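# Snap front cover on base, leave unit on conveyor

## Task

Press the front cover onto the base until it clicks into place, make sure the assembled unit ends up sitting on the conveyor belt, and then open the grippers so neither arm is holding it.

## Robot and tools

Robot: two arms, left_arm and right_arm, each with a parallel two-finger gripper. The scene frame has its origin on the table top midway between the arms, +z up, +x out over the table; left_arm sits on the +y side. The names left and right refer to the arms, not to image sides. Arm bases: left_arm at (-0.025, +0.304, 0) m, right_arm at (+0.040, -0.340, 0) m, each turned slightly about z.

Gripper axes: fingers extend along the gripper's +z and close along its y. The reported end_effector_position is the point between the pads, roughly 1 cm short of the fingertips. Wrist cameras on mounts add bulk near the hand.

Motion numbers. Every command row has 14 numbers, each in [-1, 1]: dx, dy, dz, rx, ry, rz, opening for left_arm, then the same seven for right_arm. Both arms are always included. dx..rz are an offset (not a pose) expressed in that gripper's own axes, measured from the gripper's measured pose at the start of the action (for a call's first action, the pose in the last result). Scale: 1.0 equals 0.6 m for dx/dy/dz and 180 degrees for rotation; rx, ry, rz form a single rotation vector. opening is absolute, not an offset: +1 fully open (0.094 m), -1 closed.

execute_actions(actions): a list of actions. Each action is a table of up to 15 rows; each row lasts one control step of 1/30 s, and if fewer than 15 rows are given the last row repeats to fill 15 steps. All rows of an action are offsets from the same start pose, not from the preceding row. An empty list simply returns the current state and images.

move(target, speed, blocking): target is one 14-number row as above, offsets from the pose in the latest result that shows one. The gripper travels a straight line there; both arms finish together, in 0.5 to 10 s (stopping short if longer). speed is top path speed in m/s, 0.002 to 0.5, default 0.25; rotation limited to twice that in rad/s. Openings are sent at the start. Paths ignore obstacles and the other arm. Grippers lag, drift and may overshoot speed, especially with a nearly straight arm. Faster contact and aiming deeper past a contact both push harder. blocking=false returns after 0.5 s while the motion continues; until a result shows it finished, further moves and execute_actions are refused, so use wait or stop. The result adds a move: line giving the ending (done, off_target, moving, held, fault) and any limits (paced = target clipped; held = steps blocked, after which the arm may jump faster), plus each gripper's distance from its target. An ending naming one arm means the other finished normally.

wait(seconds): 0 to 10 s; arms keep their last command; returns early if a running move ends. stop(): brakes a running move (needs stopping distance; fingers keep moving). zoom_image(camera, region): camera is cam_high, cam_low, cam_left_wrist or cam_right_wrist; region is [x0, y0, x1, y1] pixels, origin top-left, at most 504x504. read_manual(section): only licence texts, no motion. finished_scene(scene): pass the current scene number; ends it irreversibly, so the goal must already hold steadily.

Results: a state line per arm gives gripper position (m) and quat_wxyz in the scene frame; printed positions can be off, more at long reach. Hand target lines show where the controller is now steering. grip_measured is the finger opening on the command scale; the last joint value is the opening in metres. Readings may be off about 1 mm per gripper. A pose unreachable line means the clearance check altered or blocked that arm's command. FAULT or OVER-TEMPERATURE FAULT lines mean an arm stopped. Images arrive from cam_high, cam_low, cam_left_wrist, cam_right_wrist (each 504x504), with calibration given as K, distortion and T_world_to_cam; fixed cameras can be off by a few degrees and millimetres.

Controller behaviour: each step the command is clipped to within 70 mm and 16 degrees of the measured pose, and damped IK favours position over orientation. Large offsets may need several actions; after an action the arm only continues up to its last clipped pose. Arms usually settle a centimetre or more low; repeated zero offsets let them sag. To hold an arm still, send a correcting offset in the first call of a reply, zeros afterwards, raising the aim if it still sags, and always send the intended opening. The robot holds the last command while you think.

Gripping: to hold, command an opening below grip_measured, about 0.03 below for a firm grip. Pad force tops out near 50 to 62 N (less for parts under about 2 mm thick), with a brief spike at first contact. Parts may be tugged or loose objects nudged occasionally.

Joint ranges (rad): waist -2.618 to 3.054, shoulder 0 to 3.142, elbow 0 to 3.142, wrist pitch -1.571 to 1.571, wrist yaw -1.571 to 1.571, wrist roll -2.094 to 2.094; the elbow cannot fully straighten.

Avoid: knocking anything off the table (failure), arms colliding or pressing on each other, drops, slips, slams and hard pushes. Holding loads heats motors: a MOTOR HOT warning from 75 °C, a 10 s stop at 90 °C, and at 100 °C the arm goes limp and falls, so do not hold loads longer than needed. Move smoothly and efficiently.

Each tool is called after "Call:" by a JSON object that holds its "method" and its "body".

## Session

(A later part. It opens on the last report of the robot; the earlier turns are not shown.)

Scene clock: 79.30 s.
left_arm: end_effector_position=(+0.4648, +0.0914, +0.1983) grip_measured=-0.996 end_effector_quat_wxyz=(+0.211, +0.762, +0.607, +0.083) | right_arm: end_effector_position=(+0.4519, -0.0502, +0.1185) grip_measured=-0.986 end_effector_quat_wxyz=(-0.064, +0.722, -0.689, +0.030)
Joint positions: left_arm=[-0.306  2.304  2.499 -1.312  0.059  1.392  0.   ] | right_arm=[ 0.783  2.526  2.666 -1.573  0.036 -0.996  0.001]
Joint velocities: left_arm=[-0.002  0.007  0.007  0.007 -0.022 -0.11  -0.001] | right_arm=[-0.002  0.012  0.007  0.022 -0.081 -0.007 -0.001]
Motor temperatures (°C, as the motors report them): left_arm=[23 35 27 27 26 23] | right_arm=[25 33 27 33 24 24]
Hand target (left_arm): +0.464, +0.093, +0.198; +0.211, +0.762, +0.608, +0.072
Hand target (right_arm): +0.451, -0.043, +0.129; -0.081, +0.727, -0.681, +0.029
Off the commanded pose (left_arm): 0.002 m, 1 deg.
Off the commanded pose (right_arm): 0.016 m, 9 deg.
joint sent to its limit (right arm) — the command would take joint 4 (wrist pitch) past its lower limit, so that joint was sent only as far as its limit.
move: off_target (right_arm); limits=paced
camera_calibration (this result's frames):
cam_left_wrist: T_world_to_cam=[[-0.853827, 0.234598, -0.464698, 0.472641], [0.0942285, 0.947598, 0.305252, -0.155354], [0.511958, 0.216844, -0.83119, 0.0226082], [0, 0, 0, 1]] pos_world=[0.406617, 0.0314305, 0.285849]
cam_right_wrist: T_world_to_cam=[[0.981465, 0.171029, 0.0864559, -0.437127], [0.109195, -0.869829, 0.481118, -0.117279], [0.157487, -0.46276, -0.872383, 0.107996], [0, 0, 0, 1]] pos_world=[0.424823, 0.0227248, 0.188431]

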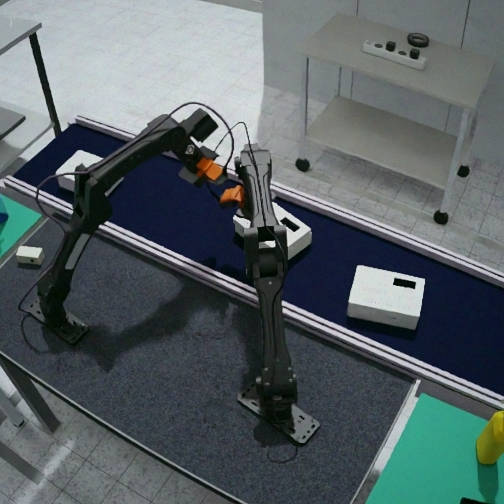

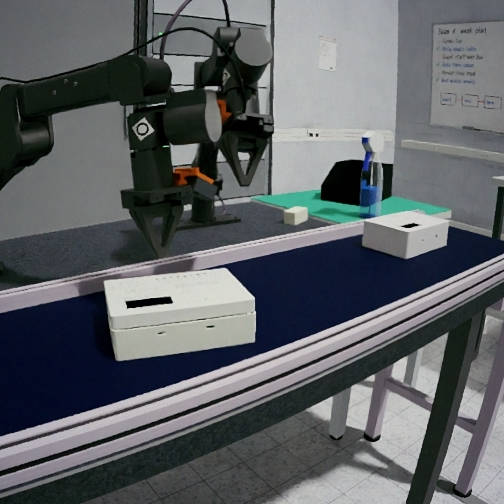

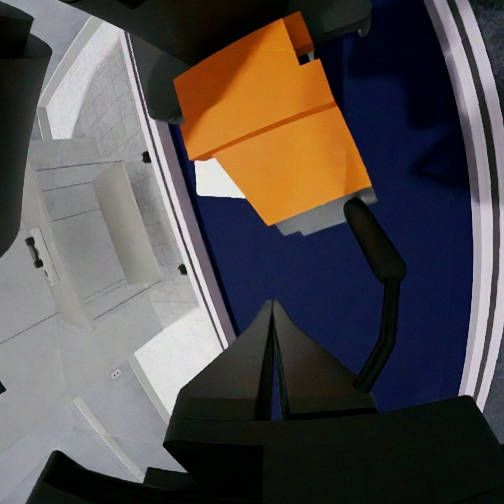

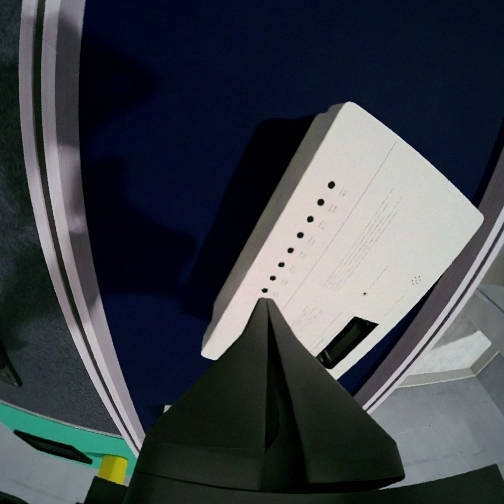

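Call:
{"method": "move", "body": {"target": [0.2,-0.1,-0.05,0,0,0,-1, 0,0.15,-0.02,0.2,0,0,-1], "speed": 0.15}}

Call:
{"method": "zoom_image", "body": {"camera": "cam_low", "region": [70, 240, 270, 370]}}

Scene clock: 82.23 s.
left_arm: end_effector_position=(+0.4326, +0.2257, +0.1803) grip_measured=-0.996 end_effector_quat_wxyz=(+0.199, +0.762, +0.610, +0.085) | right_arm: end_effector_position=(+0.3634, -0.0524, +0.1131) grip_measured=-0.986 end_effector_quat_wxyz=(-0.267, +0.674, -0.646, +0.239)
Joint positions: left_arm=[-0.026  1.949  1.878 -1.092  0.158  1.649  0.   ] | right_arm=[ 1.094  1.754  1.224 -0.507  0.532 -0.827  0.001]
Joint velocities: left_arm=[ 0.007  0.002 -0.012 -0.022  0.022 -0.022 -0.001] | right_arm=[-0.022  0.002 -0.007  0.066  0.007 -0.022 -0.001]
Motor temperatures (°C, as the motors report them): left_arm=[23 35 27 27 26 23] | right_arm=[25 33 27 33 24 24]
Hand target (left_arm): +0.431, +0.225, +0.187; +0.212, +0.762, +0.607, +0.084
Hand target (right_arm): +0.362, -0.052, +0.121; -0.282, +0.664, -0.648, +0.242
Off the commanded pose (left_arm): 0.005 m, 2 deg.
Off the commanded pose (right_arm): 0.006 m, 2 deg.
move: done
camera_calibration (this result's frames):
cam_left_wrist: T_world_to_cam=[[-0.861513, 0.238823, -0.448061, 0.404633], [0.0921563, 0.941363, 0.324566, -0.275296], [0.499302, 0.238326, -0.833006, -0.00402318], [0, 0, 0, 1]] pos_world=[0.375975, 0.163477, 0.2673]
cam_right_wrist: T_world_to_cam=[[0.764348, 0.15061, 0.626967, -0.332679], [-0.194075, -0.873516, 0.446436, 0.00701724], [0.614903, -0.462912, -0.638441, -0.076524], [0, 0, 0, 1]] pos_world=[0.302699, 0.0208105, 0.15659]

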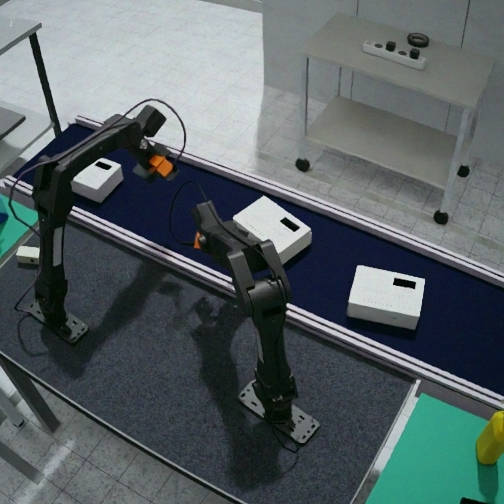

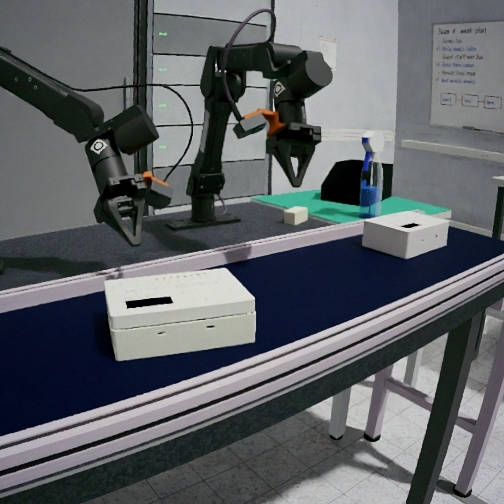

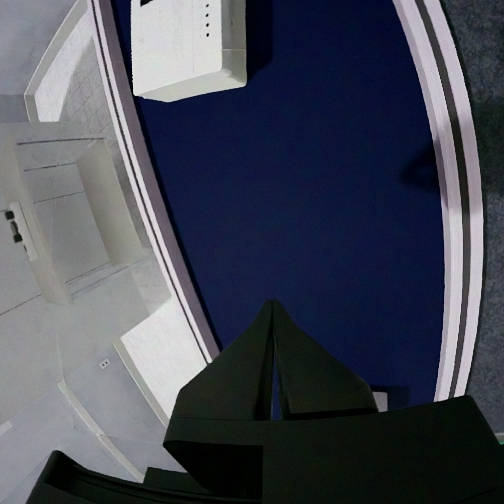

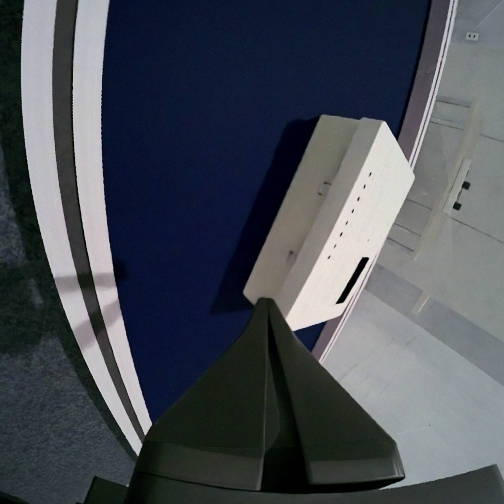

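Region (70, 240, 270, 370) of cam_low's 504x504 image, scaled by 2.520, with more detail than that image has; it fills the top 328 rows of this view, and the rest is white.

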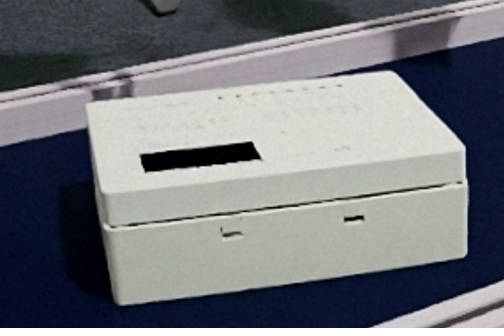

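Call:
{"method": "move", "body": {"target": [0,0,0,0,0,0,-1, -0.012,-0.054,0.082,0.05,0,0,0.1], "speed": 0.1}}

Call:
{"method": "move", "body": {"target": [0,0,0,0,0,0,-1, 0,-0.045,0.04,0,0,0,0.1], "speed": 0.04}}

Scene clock: 83.83 s.
left_arm: end_effector_position=(+0.4327, +0.2256, +0.1804) grip_measured=-0.996 end_effector_quat_wxyz=(+0.199, +0.763, +0.610, +0.085) | right_arm: end_effector_position=(+0.4154, -0.0356, +0.1014) grip_measured=+0.098 end_effector_quat_wxyz=(-0.322, +0.655, -0.623, +0.281)
Joint positions: left_arm=[-0.026  1.949  1.878 -1.091  0.158  1.649  0.   ] | right_arm=[ 1.042  1.88   1.224 -0.206  0.581 -0.958  0.052]
Joint velocities: left_arm=[-0.007 -0.002 -0.017  0.051 -0.051  0.051 -0.   ] | right_arm=[-0.007 -0.007 -0.012  0.007 -0.066 -0.007 -0.001]
Motor temperatures (°C, as the motors report them): left_arm=[23 35 27 27 26 23] | right_arm=[25 33 27 33 24 24]
Hand target (left_arm): +0.433, +0.226, +0.180; +0.199, +0.763, +0.610, +0.085
Hand target (right_arm): +0.420, -0.042, +0.098; -0.318, +0.650, -0.626, +0.290
Off the commanded pose (left_arm): 0.000 m, 0 deg.
Off the commanded pose (right_arm): 0.008 m, 1 deg.
move: done
camera_calibration (this result's frames):
cam_left_wrist: T_world_to_cam=[[-0.861208, 0.23914, -0.448479, 0.404607], [0.0924892, 0.941398, 0.324371, -0.275363], [0.499767, 0.237871, -0.832857, -0.00412849], [0, 0, 0, 1]] pos_world=[0.375982, 0.163451, 0.267339]
cam_right_wrist: T_world_to_cam=[[0.662501, 0.144972, 0.734898, -0.336451], [-0.247148, -0.883847, 0.397156, 0.0636934], [0.707114, -0.444745, -0.54972, -0.154799], [0, 0, 0, 1]] pos_world=[0.348101, 0.0362252, 0.136865]

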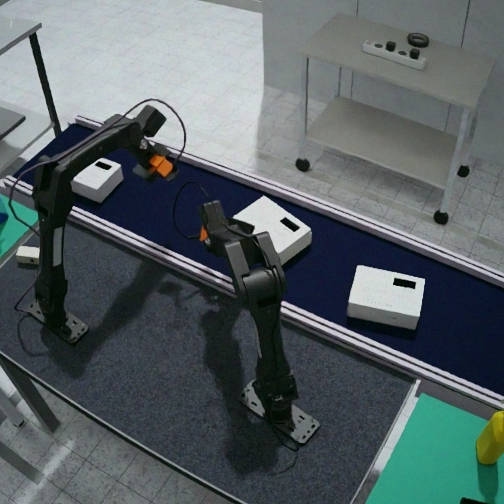

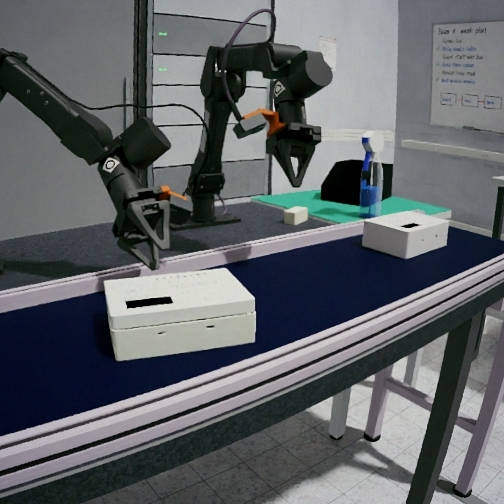

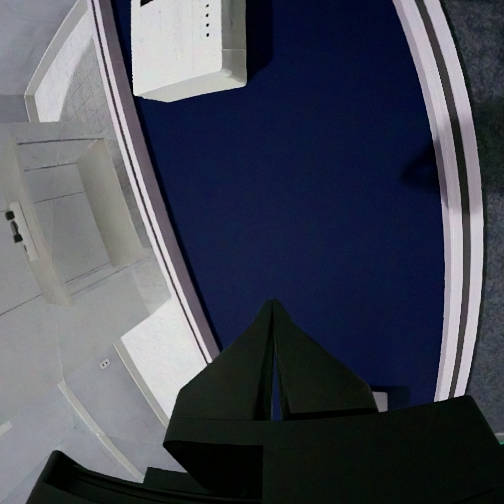

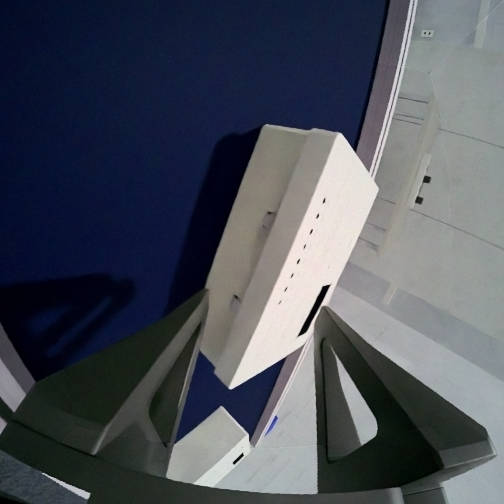

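Scene clock: 85.03 s.
left_arm: end_effector_position=(+0.4327, +0.2256, +0.1804) grip_measured=-0.996 end_effector_quat_wxyz=(+0.199, +0.763, +0.610, +0.085) | right_arm: end_effector_position=(+0.4445, -0.0352, +0.1026) grip_measured=+0.098 end_effector_quat_wxyz=(-0.320, +0.656, -0.622, +0.283)
Joint positions: left_arm=[-0.026  1.949  1.878 -1.091  0.158  1.649  0.   ] | right_arm=[ 0.987  1.945  1.313 -0.207  0.549 -1.012  0.052]
Joint velocities: left_arm=[-0.007 -0.012 -0.017  0.007  0.007  0.007 -0.   ] | right_arm=[ 0.002  0.007  0.002 -0.037 -0.022 -0.081 -0.   ]
Motor temperatures (°C, as the motors report them): left_arm=[23 34 28 27 26 23] | right_arm=[25 33 27 33 24 24]
Hand target (left_arm): +0.433, +0.226, +0.180; +0.199, +0.763, +0.610, +0.085
Hand target (right_arm): +0.451, -0.034, +0.107; -0.322, +0.655, -0.623, +0.281
Off the commanded pose (left_arm): 0.000 m, 0 deg.
Off the commanded pose (right_arm): 0.008 m, 0 deg.
move: done
camera_calibration (this result's frames):
cam_left_wrist: T_world_to_cam=[[-0.861208, 0.23914, -0.448479, 0.404607], [0.0924892, 0.941398, 0.324371, -0.275363], [0.499767, 0.237871, -0.832857, -0.00412849], [0, 0, 0, 1]] pos_world=[0.375982, 0.163451, 0.267339]
cam_right_wrist: T_world_to_cam=[[0.661496, 0.151105, 0.734568, -0.355953], [-0.24723, -0.880799, 0.403821, 0.0701974], [0.708026, -0.448733, -0.545287, -0.175565], [0, 0, 0, 1]] pos_world=[0.377122, 0.0368339, 0.137391]

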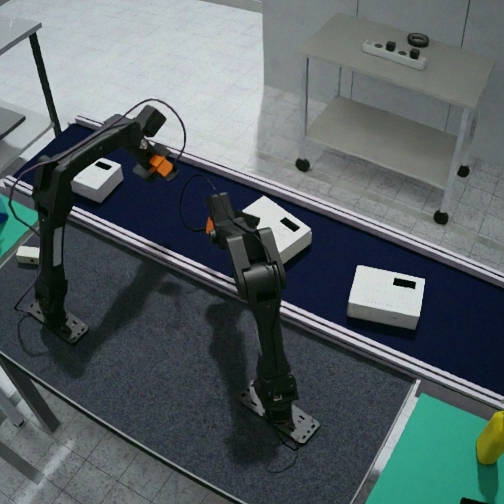

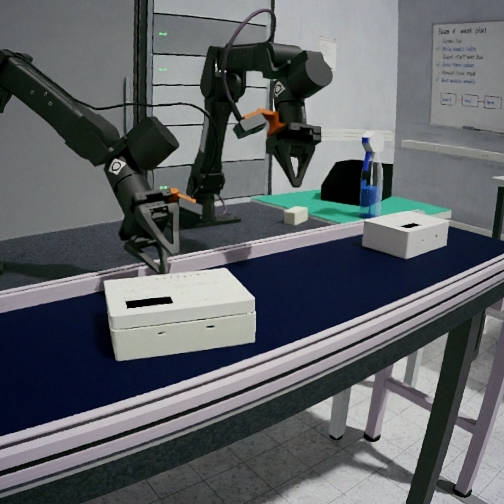

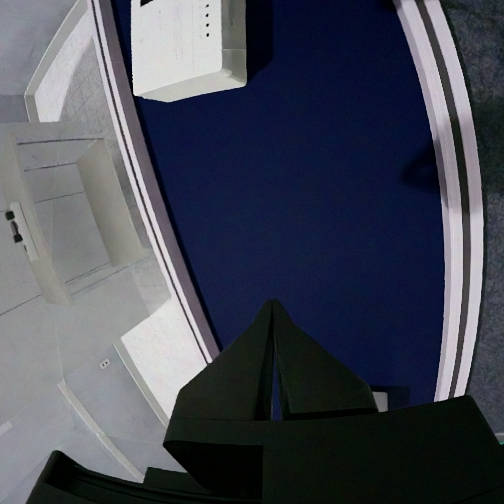

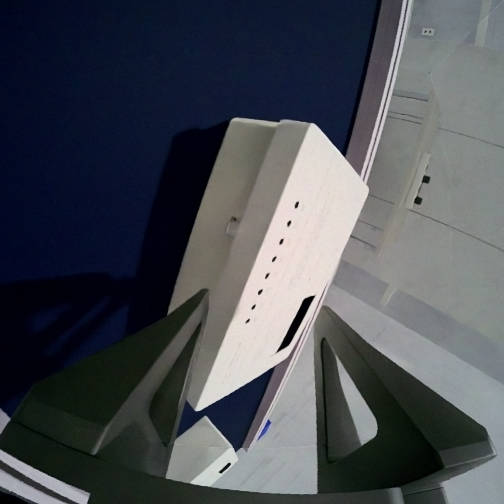

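Call:
{"method": "move", "body": {"target": [0,0,0,0,0,0,-1, 0,0.031,0.015,0,0,0,0.1], "speed": 0.04}}

Call:
{"method": "move", "body": {"target": [0,0,0,0,0,0,-1, 0,-0.03,0.028,0,0,0,0.1], "speed": 0.03}}

Scene clock: 86.03 s.
left_arm: end_effector_position=(+0.4327, +0.2256, +0.1804) grip_measured=-0.996 end_effector_quat_wxyz=(+0.199, +0.763, +0.610, +0.085) | right_arm: end_effector_position=(+0.4427, -0.0370, +0.0878) grip_measured=+0.098 end_effector_quat_wxyz=(-0.318, +0.658, -0.621, +0.283)
Joint positions: left_arm=[-0.026  1.949  1.878 -1.091  0.158  1.649  0.   ] | right_arm=[ 0.987  1.96   1.272 -0.155  0.548 -1.013  0.052]
Joint velocities: left_arm=[-0.017  0.012 -0.002 -0.022  0.037 -0.051 -0.001] | right_arm=[ 0.007  0.017 -0.007  0.037 -0.051  0.022  0.001]
Motor temperatures (°C, as the motors report them): left_arm=[23 34 28 27 26 23] | right_arm=[25 33 27 33 24 24]
Hand target (left_arm): +0.433, +0.226, +0.180; +0.199, +0.763, +0.610, +0.085
Hand target (right_arm): +0.439, -0.035, +0.083; -0.320, +0.657, -0.622, +0.283
Off the commanded pose (left_arm): 0.000 m, 0 deg.
Off the commanded pose (right_arm): 0.006 m, 0 deg.
move: done
camera_calibration (this result's frames):
cam_left_wrist: T_world_to_cam=[[-0.861208, 0.23914, -0.448479, 0.404607], [0.0924892, 0.941398, 0.324371, -0.275363], [0.499767, 0.237871, -0.832857, -0.00412849], [0, 0, 0, 1]] pos_world=[0.375982, 0.163451, 0.267339]
cam_right_wrist: T_world_to_cam=[[0.663072, 0.153937, 0.732557, -0.344039], [-0.245166, -0.879991, 0.406829, 0.0730034], [0.707269, -0.449355, -0.545757, -0.18281], [0, 0, 0, 1]] pos_world=[0.375317, 0.0350559, 0.122558]

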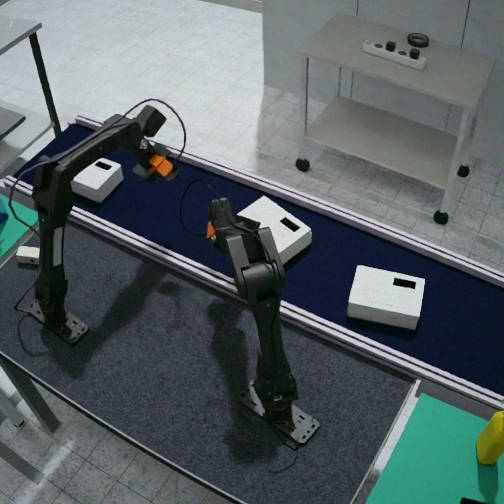

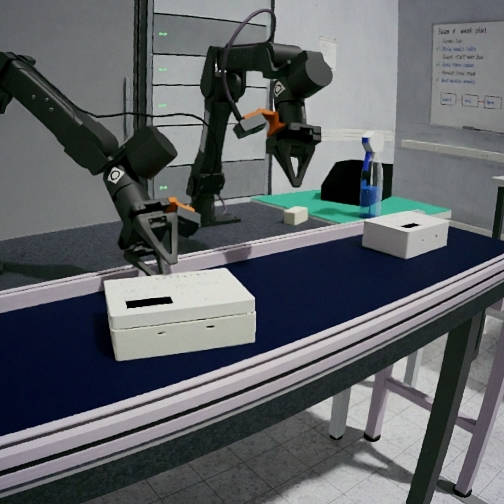

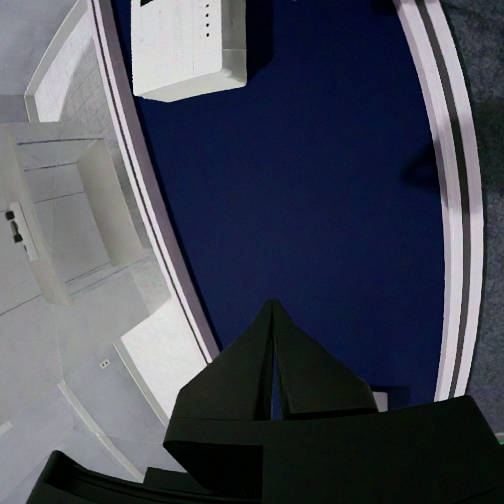

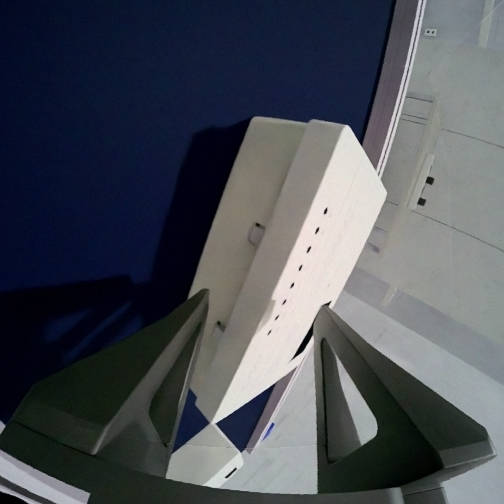

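Scene clock: 87.10 s.
left_arm: end_effector_position=(+0.4327, +0.2256, +0.1804) grip_measured=-0.996 end_effector_quat_wxyz=(+0.199, +0.763, +0.610, +0.085) | right_arm: end_effector_position=(+0.4604, -0.0366, +0.0875) grip_measured=+0.098 end_effector_quat_wxyz=(-0.317, +0.658, -0.620, +0.286)
Joint positions: left_arm=[-0.026  1.949  1.878 -1.091  0.158  1.649  0.   ] | right_arm=[ 0.958  2.003  1.33  -0.156  0.532 -1.044  0.052]
Joint velocities: left_arm=[-0.007  0.002 -0.007  0.022  0.007  0.051 -0.   ] | right_arm=[ 0.002  0.002  0.022  0.007  0.051  0.007 -0.001]
Motor temperatures (°C, as the motors report them): left_arm=[23 34 28 27 26 23] | right_arm=[25 33 27 33 24 24]
Hand target (left_arm): +0.433, +0.226, +0.180; +0.199, +0.763, +0.610, +0.085
Hand target (right_arm): +0.467, -0.036, +0.091; -0.318, +0.657, -0.621, +0.284
Off the commanded pose (left_arm): 0.000 m, 0 deg.
Off the commanded pose (right_arm): 0.008 m, 0 deg.
move: done
camera_calibration (this result's frames):
cam_left_wrist: T_world_to_cam=[[-0.861208, 0.23914, -0.448479, 0.404607], [0.0924892, 0.941398, 0.324371, -0.275363], [0.499767, 0.237871, -0.832857, -0.00412849], [0, 0, 0, 1]] pos_world=[0.375982, 0.163451, 0.267339]
cam_right_wrist: T_world_to_cam=[[0.660948, 0.159032, 0.733387, -0.35453], [-0.245742, -0.877534, 0.411758, 0.0777596], [0.709055, -0.452375, -0.540923, -0.196665], [0, 0, 0, 1]] pos_world=[0.392881, 0.0356521, 0.121609]

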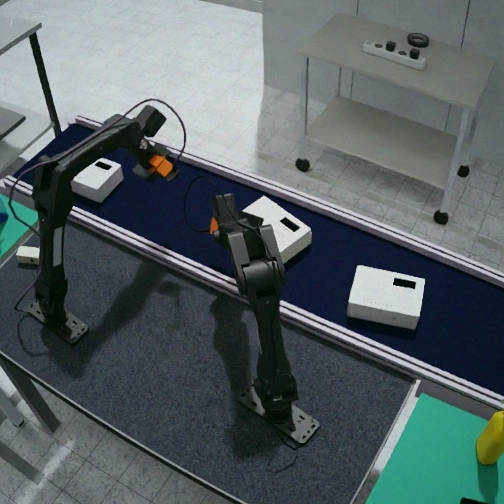

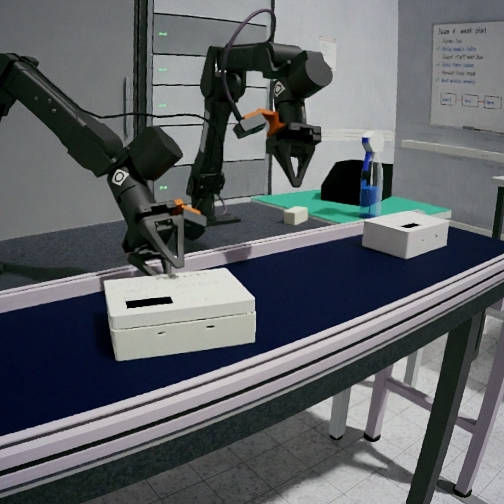

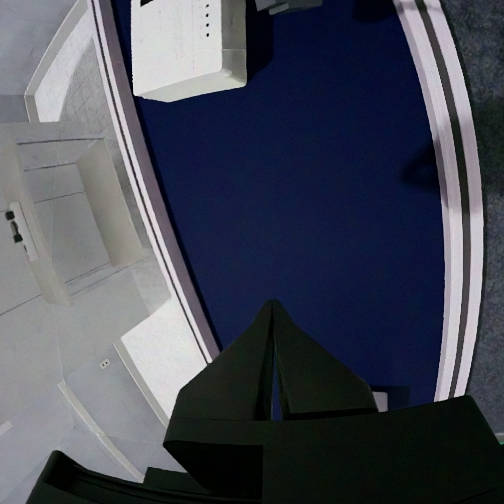

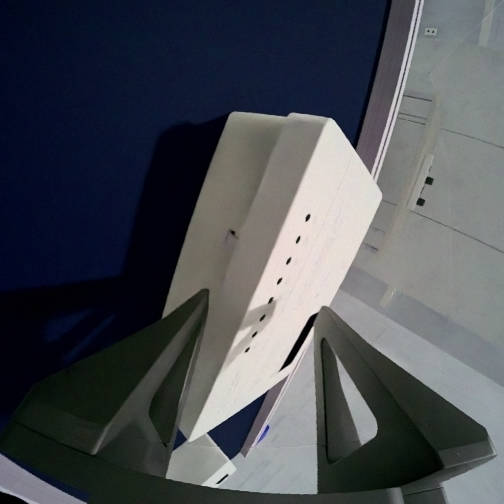

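Call:
{"method": "move", "body": {"target": [0,0,0,0,0,0,-1, 0,-0.012,0.02,0,0,0,0.1], "speed": 0.03}}

Call:
{"method": "move", "body": {"target": [0,0,0,0,0,0,-1, 0,-0.045,-0.02,0,0,0,0.1], "speed": 0.03}}

Call:
{"method": "move", "body": {"target": [0,0,0,0,0,0,-1, 0,-0.04,0.0,0,0,0,0.1], "speed": 0.03}}

Scene clock: 88.30 s.
left_arm: end_effector_position=(+0.4327, +0.2256, +0.1804) grip_measured=-0.996 end_effector_quat_wxyz=(+0.199, +0.763, +0.610, +0.085) | right_arm: end_effector_position=(+0.4649, -0.0383, +0.0775) grip_measured=+0.098 end_effector_quat_wxyz=(-0.306, +0.665, -0.618, +0.287)
Joint positions: left_arm=[-0.026  1.949  1.878 -1.091  0.158  1.649  0.   ] | right_arm=[ 0.947  2.032  1.344 -0.157  0.524 -1.06   0.052]
Joint velocities: left_arm=[ 0.002 -0.002 -0.002 -0.022 -0.022  0.022  0.001] | right_arm=[ 0.017 -0.002  0.002 -0.051  0.022 -0.066  0.   ]
Motor temperatures (°C, as the motors report them): left_arm=[23 34 28 27 26 23] | right_arm=[25 33 27 33 24 24]
Hand target (left_arm): +0.433, +0.226, +0.180; +0.199, +0.763, +0.610, +0.085
Hand target (right_arm): +0.474, -0.036, +0.085; -0.317, +0.659, -0.619, +0.286
Off the commanded pose (left_arm): 0.000 m, 0 deg.
Off the commanded pose (right_arm): 0.012 m, 1 deg.
move: off_target (right_arm)
camera_calibration (this result's frames):
cam_left_wrist: T_world_to_cam=[[-0.861208, 0.23914, -0.448479, 0.404607], [0.0924892, 0.941398, 0.324371, -0.275363], [0.499767, 0.237871, -0.832857, -0.00412849], [0, 0, 0, 1]] pos_world=[0.375982, 0.163451, 0.267339]
cam_right_wrist: T_world_to_cam=[[0.671198, 0.176272, 0.720015, -0.353039], [-0.235576, -0.870239, 0.432653, 0.0754494], [0.702849, -0.460014, -0.542577, -0.203337], [0, 0, 0, 1]] pos_world=[0.397648, 0.0343517, 0.111224]

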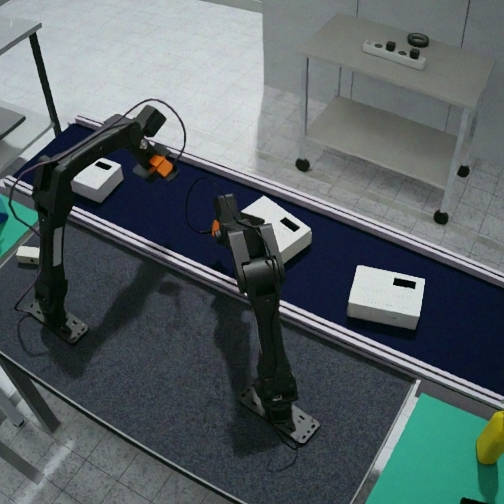

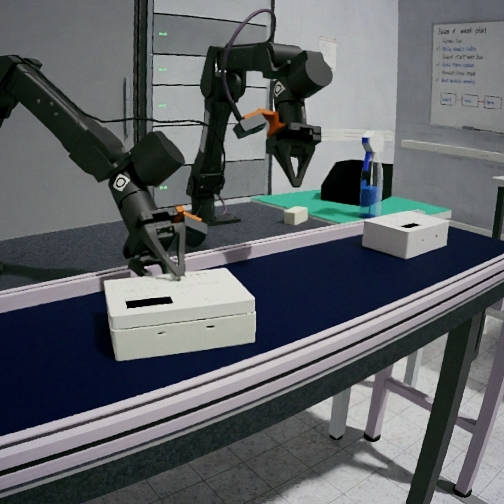

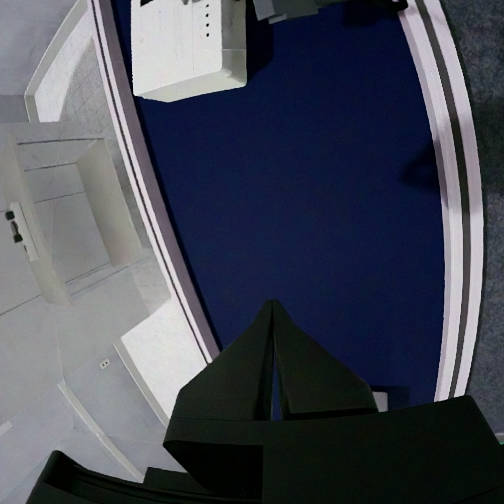

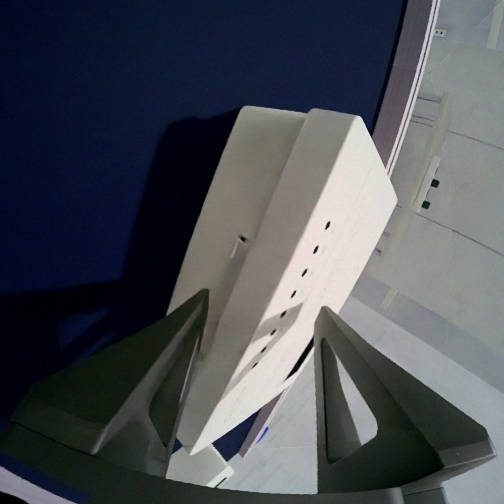

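Scene clock: 89.50 s.
left_arm: end_effector_position=(+0.4327, +0.2256, +0.1804) grip_measured=-0.996 end_effector_quat_wxyz=(+0.199, +0.763, +0.610, +0.085) | right_arm: end_effector_position=(+0.4645, -0.0379, +0.0847) grip_measured=+0.098 end_effector_quat_wxyz=(-0.290, +0.675, -0.615, +0.285)
Joint positions: left_arm=[-0.026  1.949  1.878 -1.091  0.158  1.649  0.   ] | right_arm=[ 0.947  2.032  1.398 -0.246  0.521 -1.068  0.052]
Joint velocities: left_arm=[-0.012 -0.017  0.017 -0.007 -0.037  0.051 -0.   ] | right_arm=[ 0.002  0.002  0.007 -0.007  0.051 -0.007 -0.001]
Motor temperatures (°C, as the motors report them): left_arm=[23 34 28 27 26 23] | right_arm=[25 33 27 33 24 24]
Hand target (left_arm): +0.433, +0.226, +0.180; +0.199, +0.763, +0.610, +0.085
Hand target (right_arm): +0.473, -0.039, +0.106; -0.306, +0.665, -0.618, +0.287
Off the commanded pose (left_arm): 0.000 m, 0 deg.
Off the commanded pose (right_arm): 0.023 m, 2 deg.
move: off_target (right_arm)
camera_calibration (this result's frames):
cam_left_wrist: T_world_to_cam=[[-0.861208, 0.23914, -0.448479, 0.404607], [0.0924892, 0.941398, 0.324371, -0.275363], [0.499767, 0.237871, -0.832857, -0.00412849], [0, 0, 0, 1]] pos_world=[0.375982, 0.163451, 0.267339]
cam_right_wrist: T_world_to_cam=[[0.688271, 0.20179, 0.696824, -0.362981], [-0.217146, -0.859192, 0.46329, 0.0617788], [0.692193, -0.470181, -0.547539, -0.193931], [0, 0, 0, 1]] pos_world=[0.397481, 0.0351431, 0.118127]

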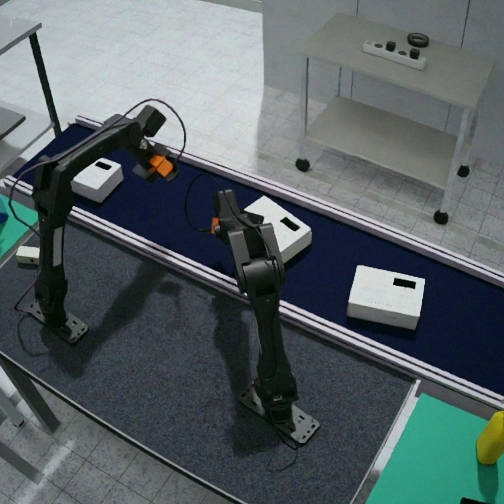

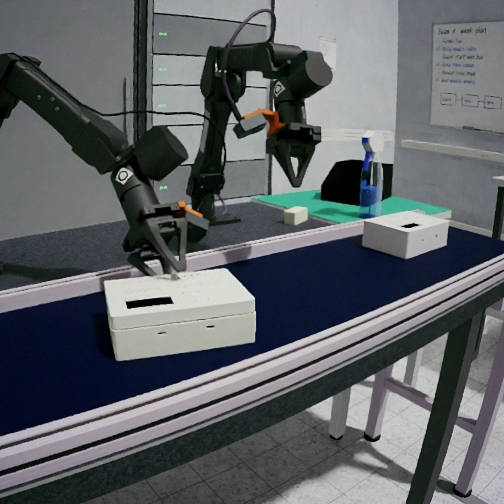

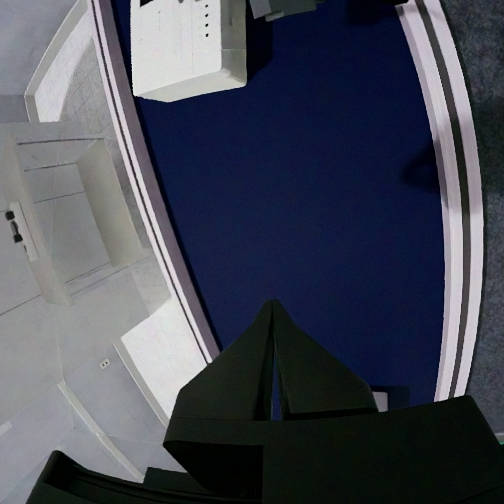

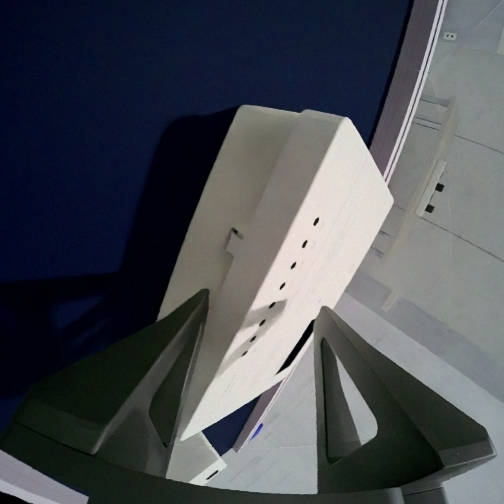

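Scene clock: 90.57 s.
left_arm: end_effector_position=(+0.4327, +0.2256, +0.1804) grip_measured=-0.996 end_effector_quat_wxyz=(+0.199, +0.763, +0.610, +0.085) | right_arm: end_effector_position=(+0.4703, -0.0352, +0.0945) grip_measured=+0.098 end_effector_quat_wxyz=(-0.284, +0.682, -0.612, +0.282)
Joint positions: left_arm=[-0.026  1.949  1.878 -1.091  0.158  1.649  0.   ] | right_arm=[ 0.938  2.043  1.465 -0.312  0.505 -1.084  0.052]
Joint velocities: left_arm=[-0.012  0.002 -0.002 -0.007 -0.007  0.007 -0.   ] | right_arm=[ 0.012 -0.007  0.007 -0.022 -0.037  0.037 -0.001]
Motor temperatures (°C, as the motors report them): left_arm=[23 34 28 27 25 23] | right_arm=[25 33 27 33 24 24]
Hand target (left_arm): +0.433, +0.226, +0.180; +0.199, +0.763, +0.610, +0.085
Hand target (right_arm): +0.480, -0.037, +0.103; -0.290, +0.675, -0.615, +0.286
Off the commanded pose (left_arm): 0.000 m, 0 deg.
Off the commanded pose (right_arm): 0.013 m, 1 deg.
move: off_target (right_arm)
camera_calibration (this result's frames):
cam_left_wrist: T_world_to_cam=[[-0.861208, 0.23914, -0.448479, 0.404607], [0.0924892, 0.941398, 0.324371, -0.275363], [0.499767, 0.237871, -0.832857, -0.00412849], [0, 0, 0, 1]] pos_world=[0.375982, 0.163451, 0.267339]
cam_right_wrist: T_world_to_cam=[[0.695604, 0.216724, 0.684957, -0.376174], [-0.200473, -0.856988, 0.474744, 0.0519843], [0.689889, -0.467549, -0.552677, -0.189628], [0, 0, 0, 1]] pos_world=[0.402912, 0.0374155, 0.128181]

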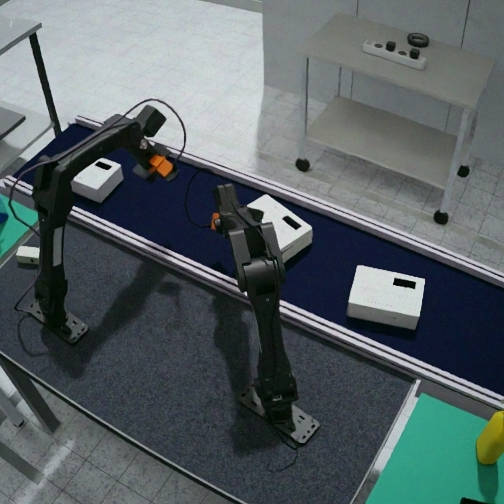

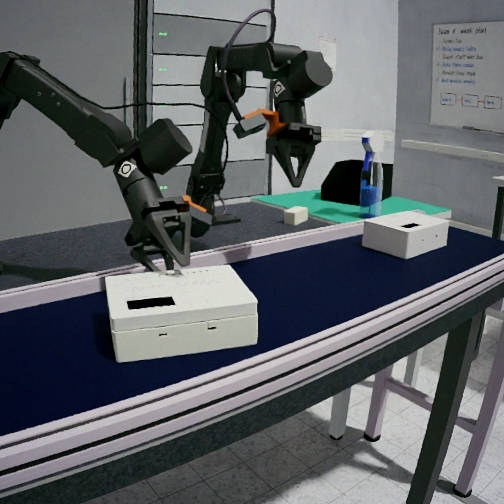

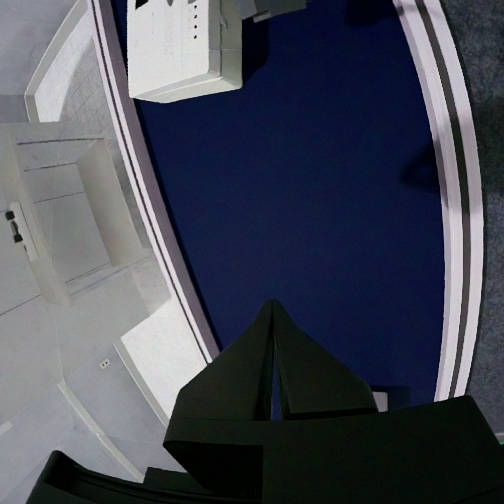

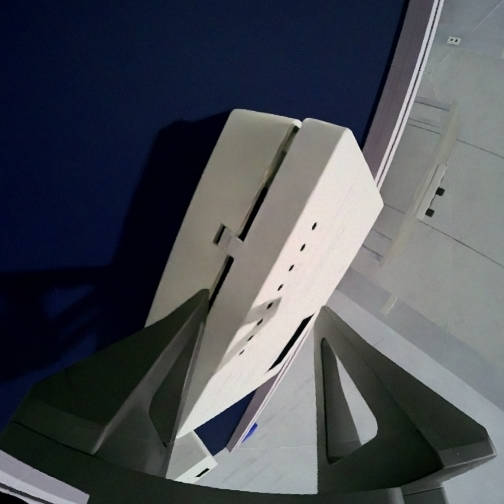

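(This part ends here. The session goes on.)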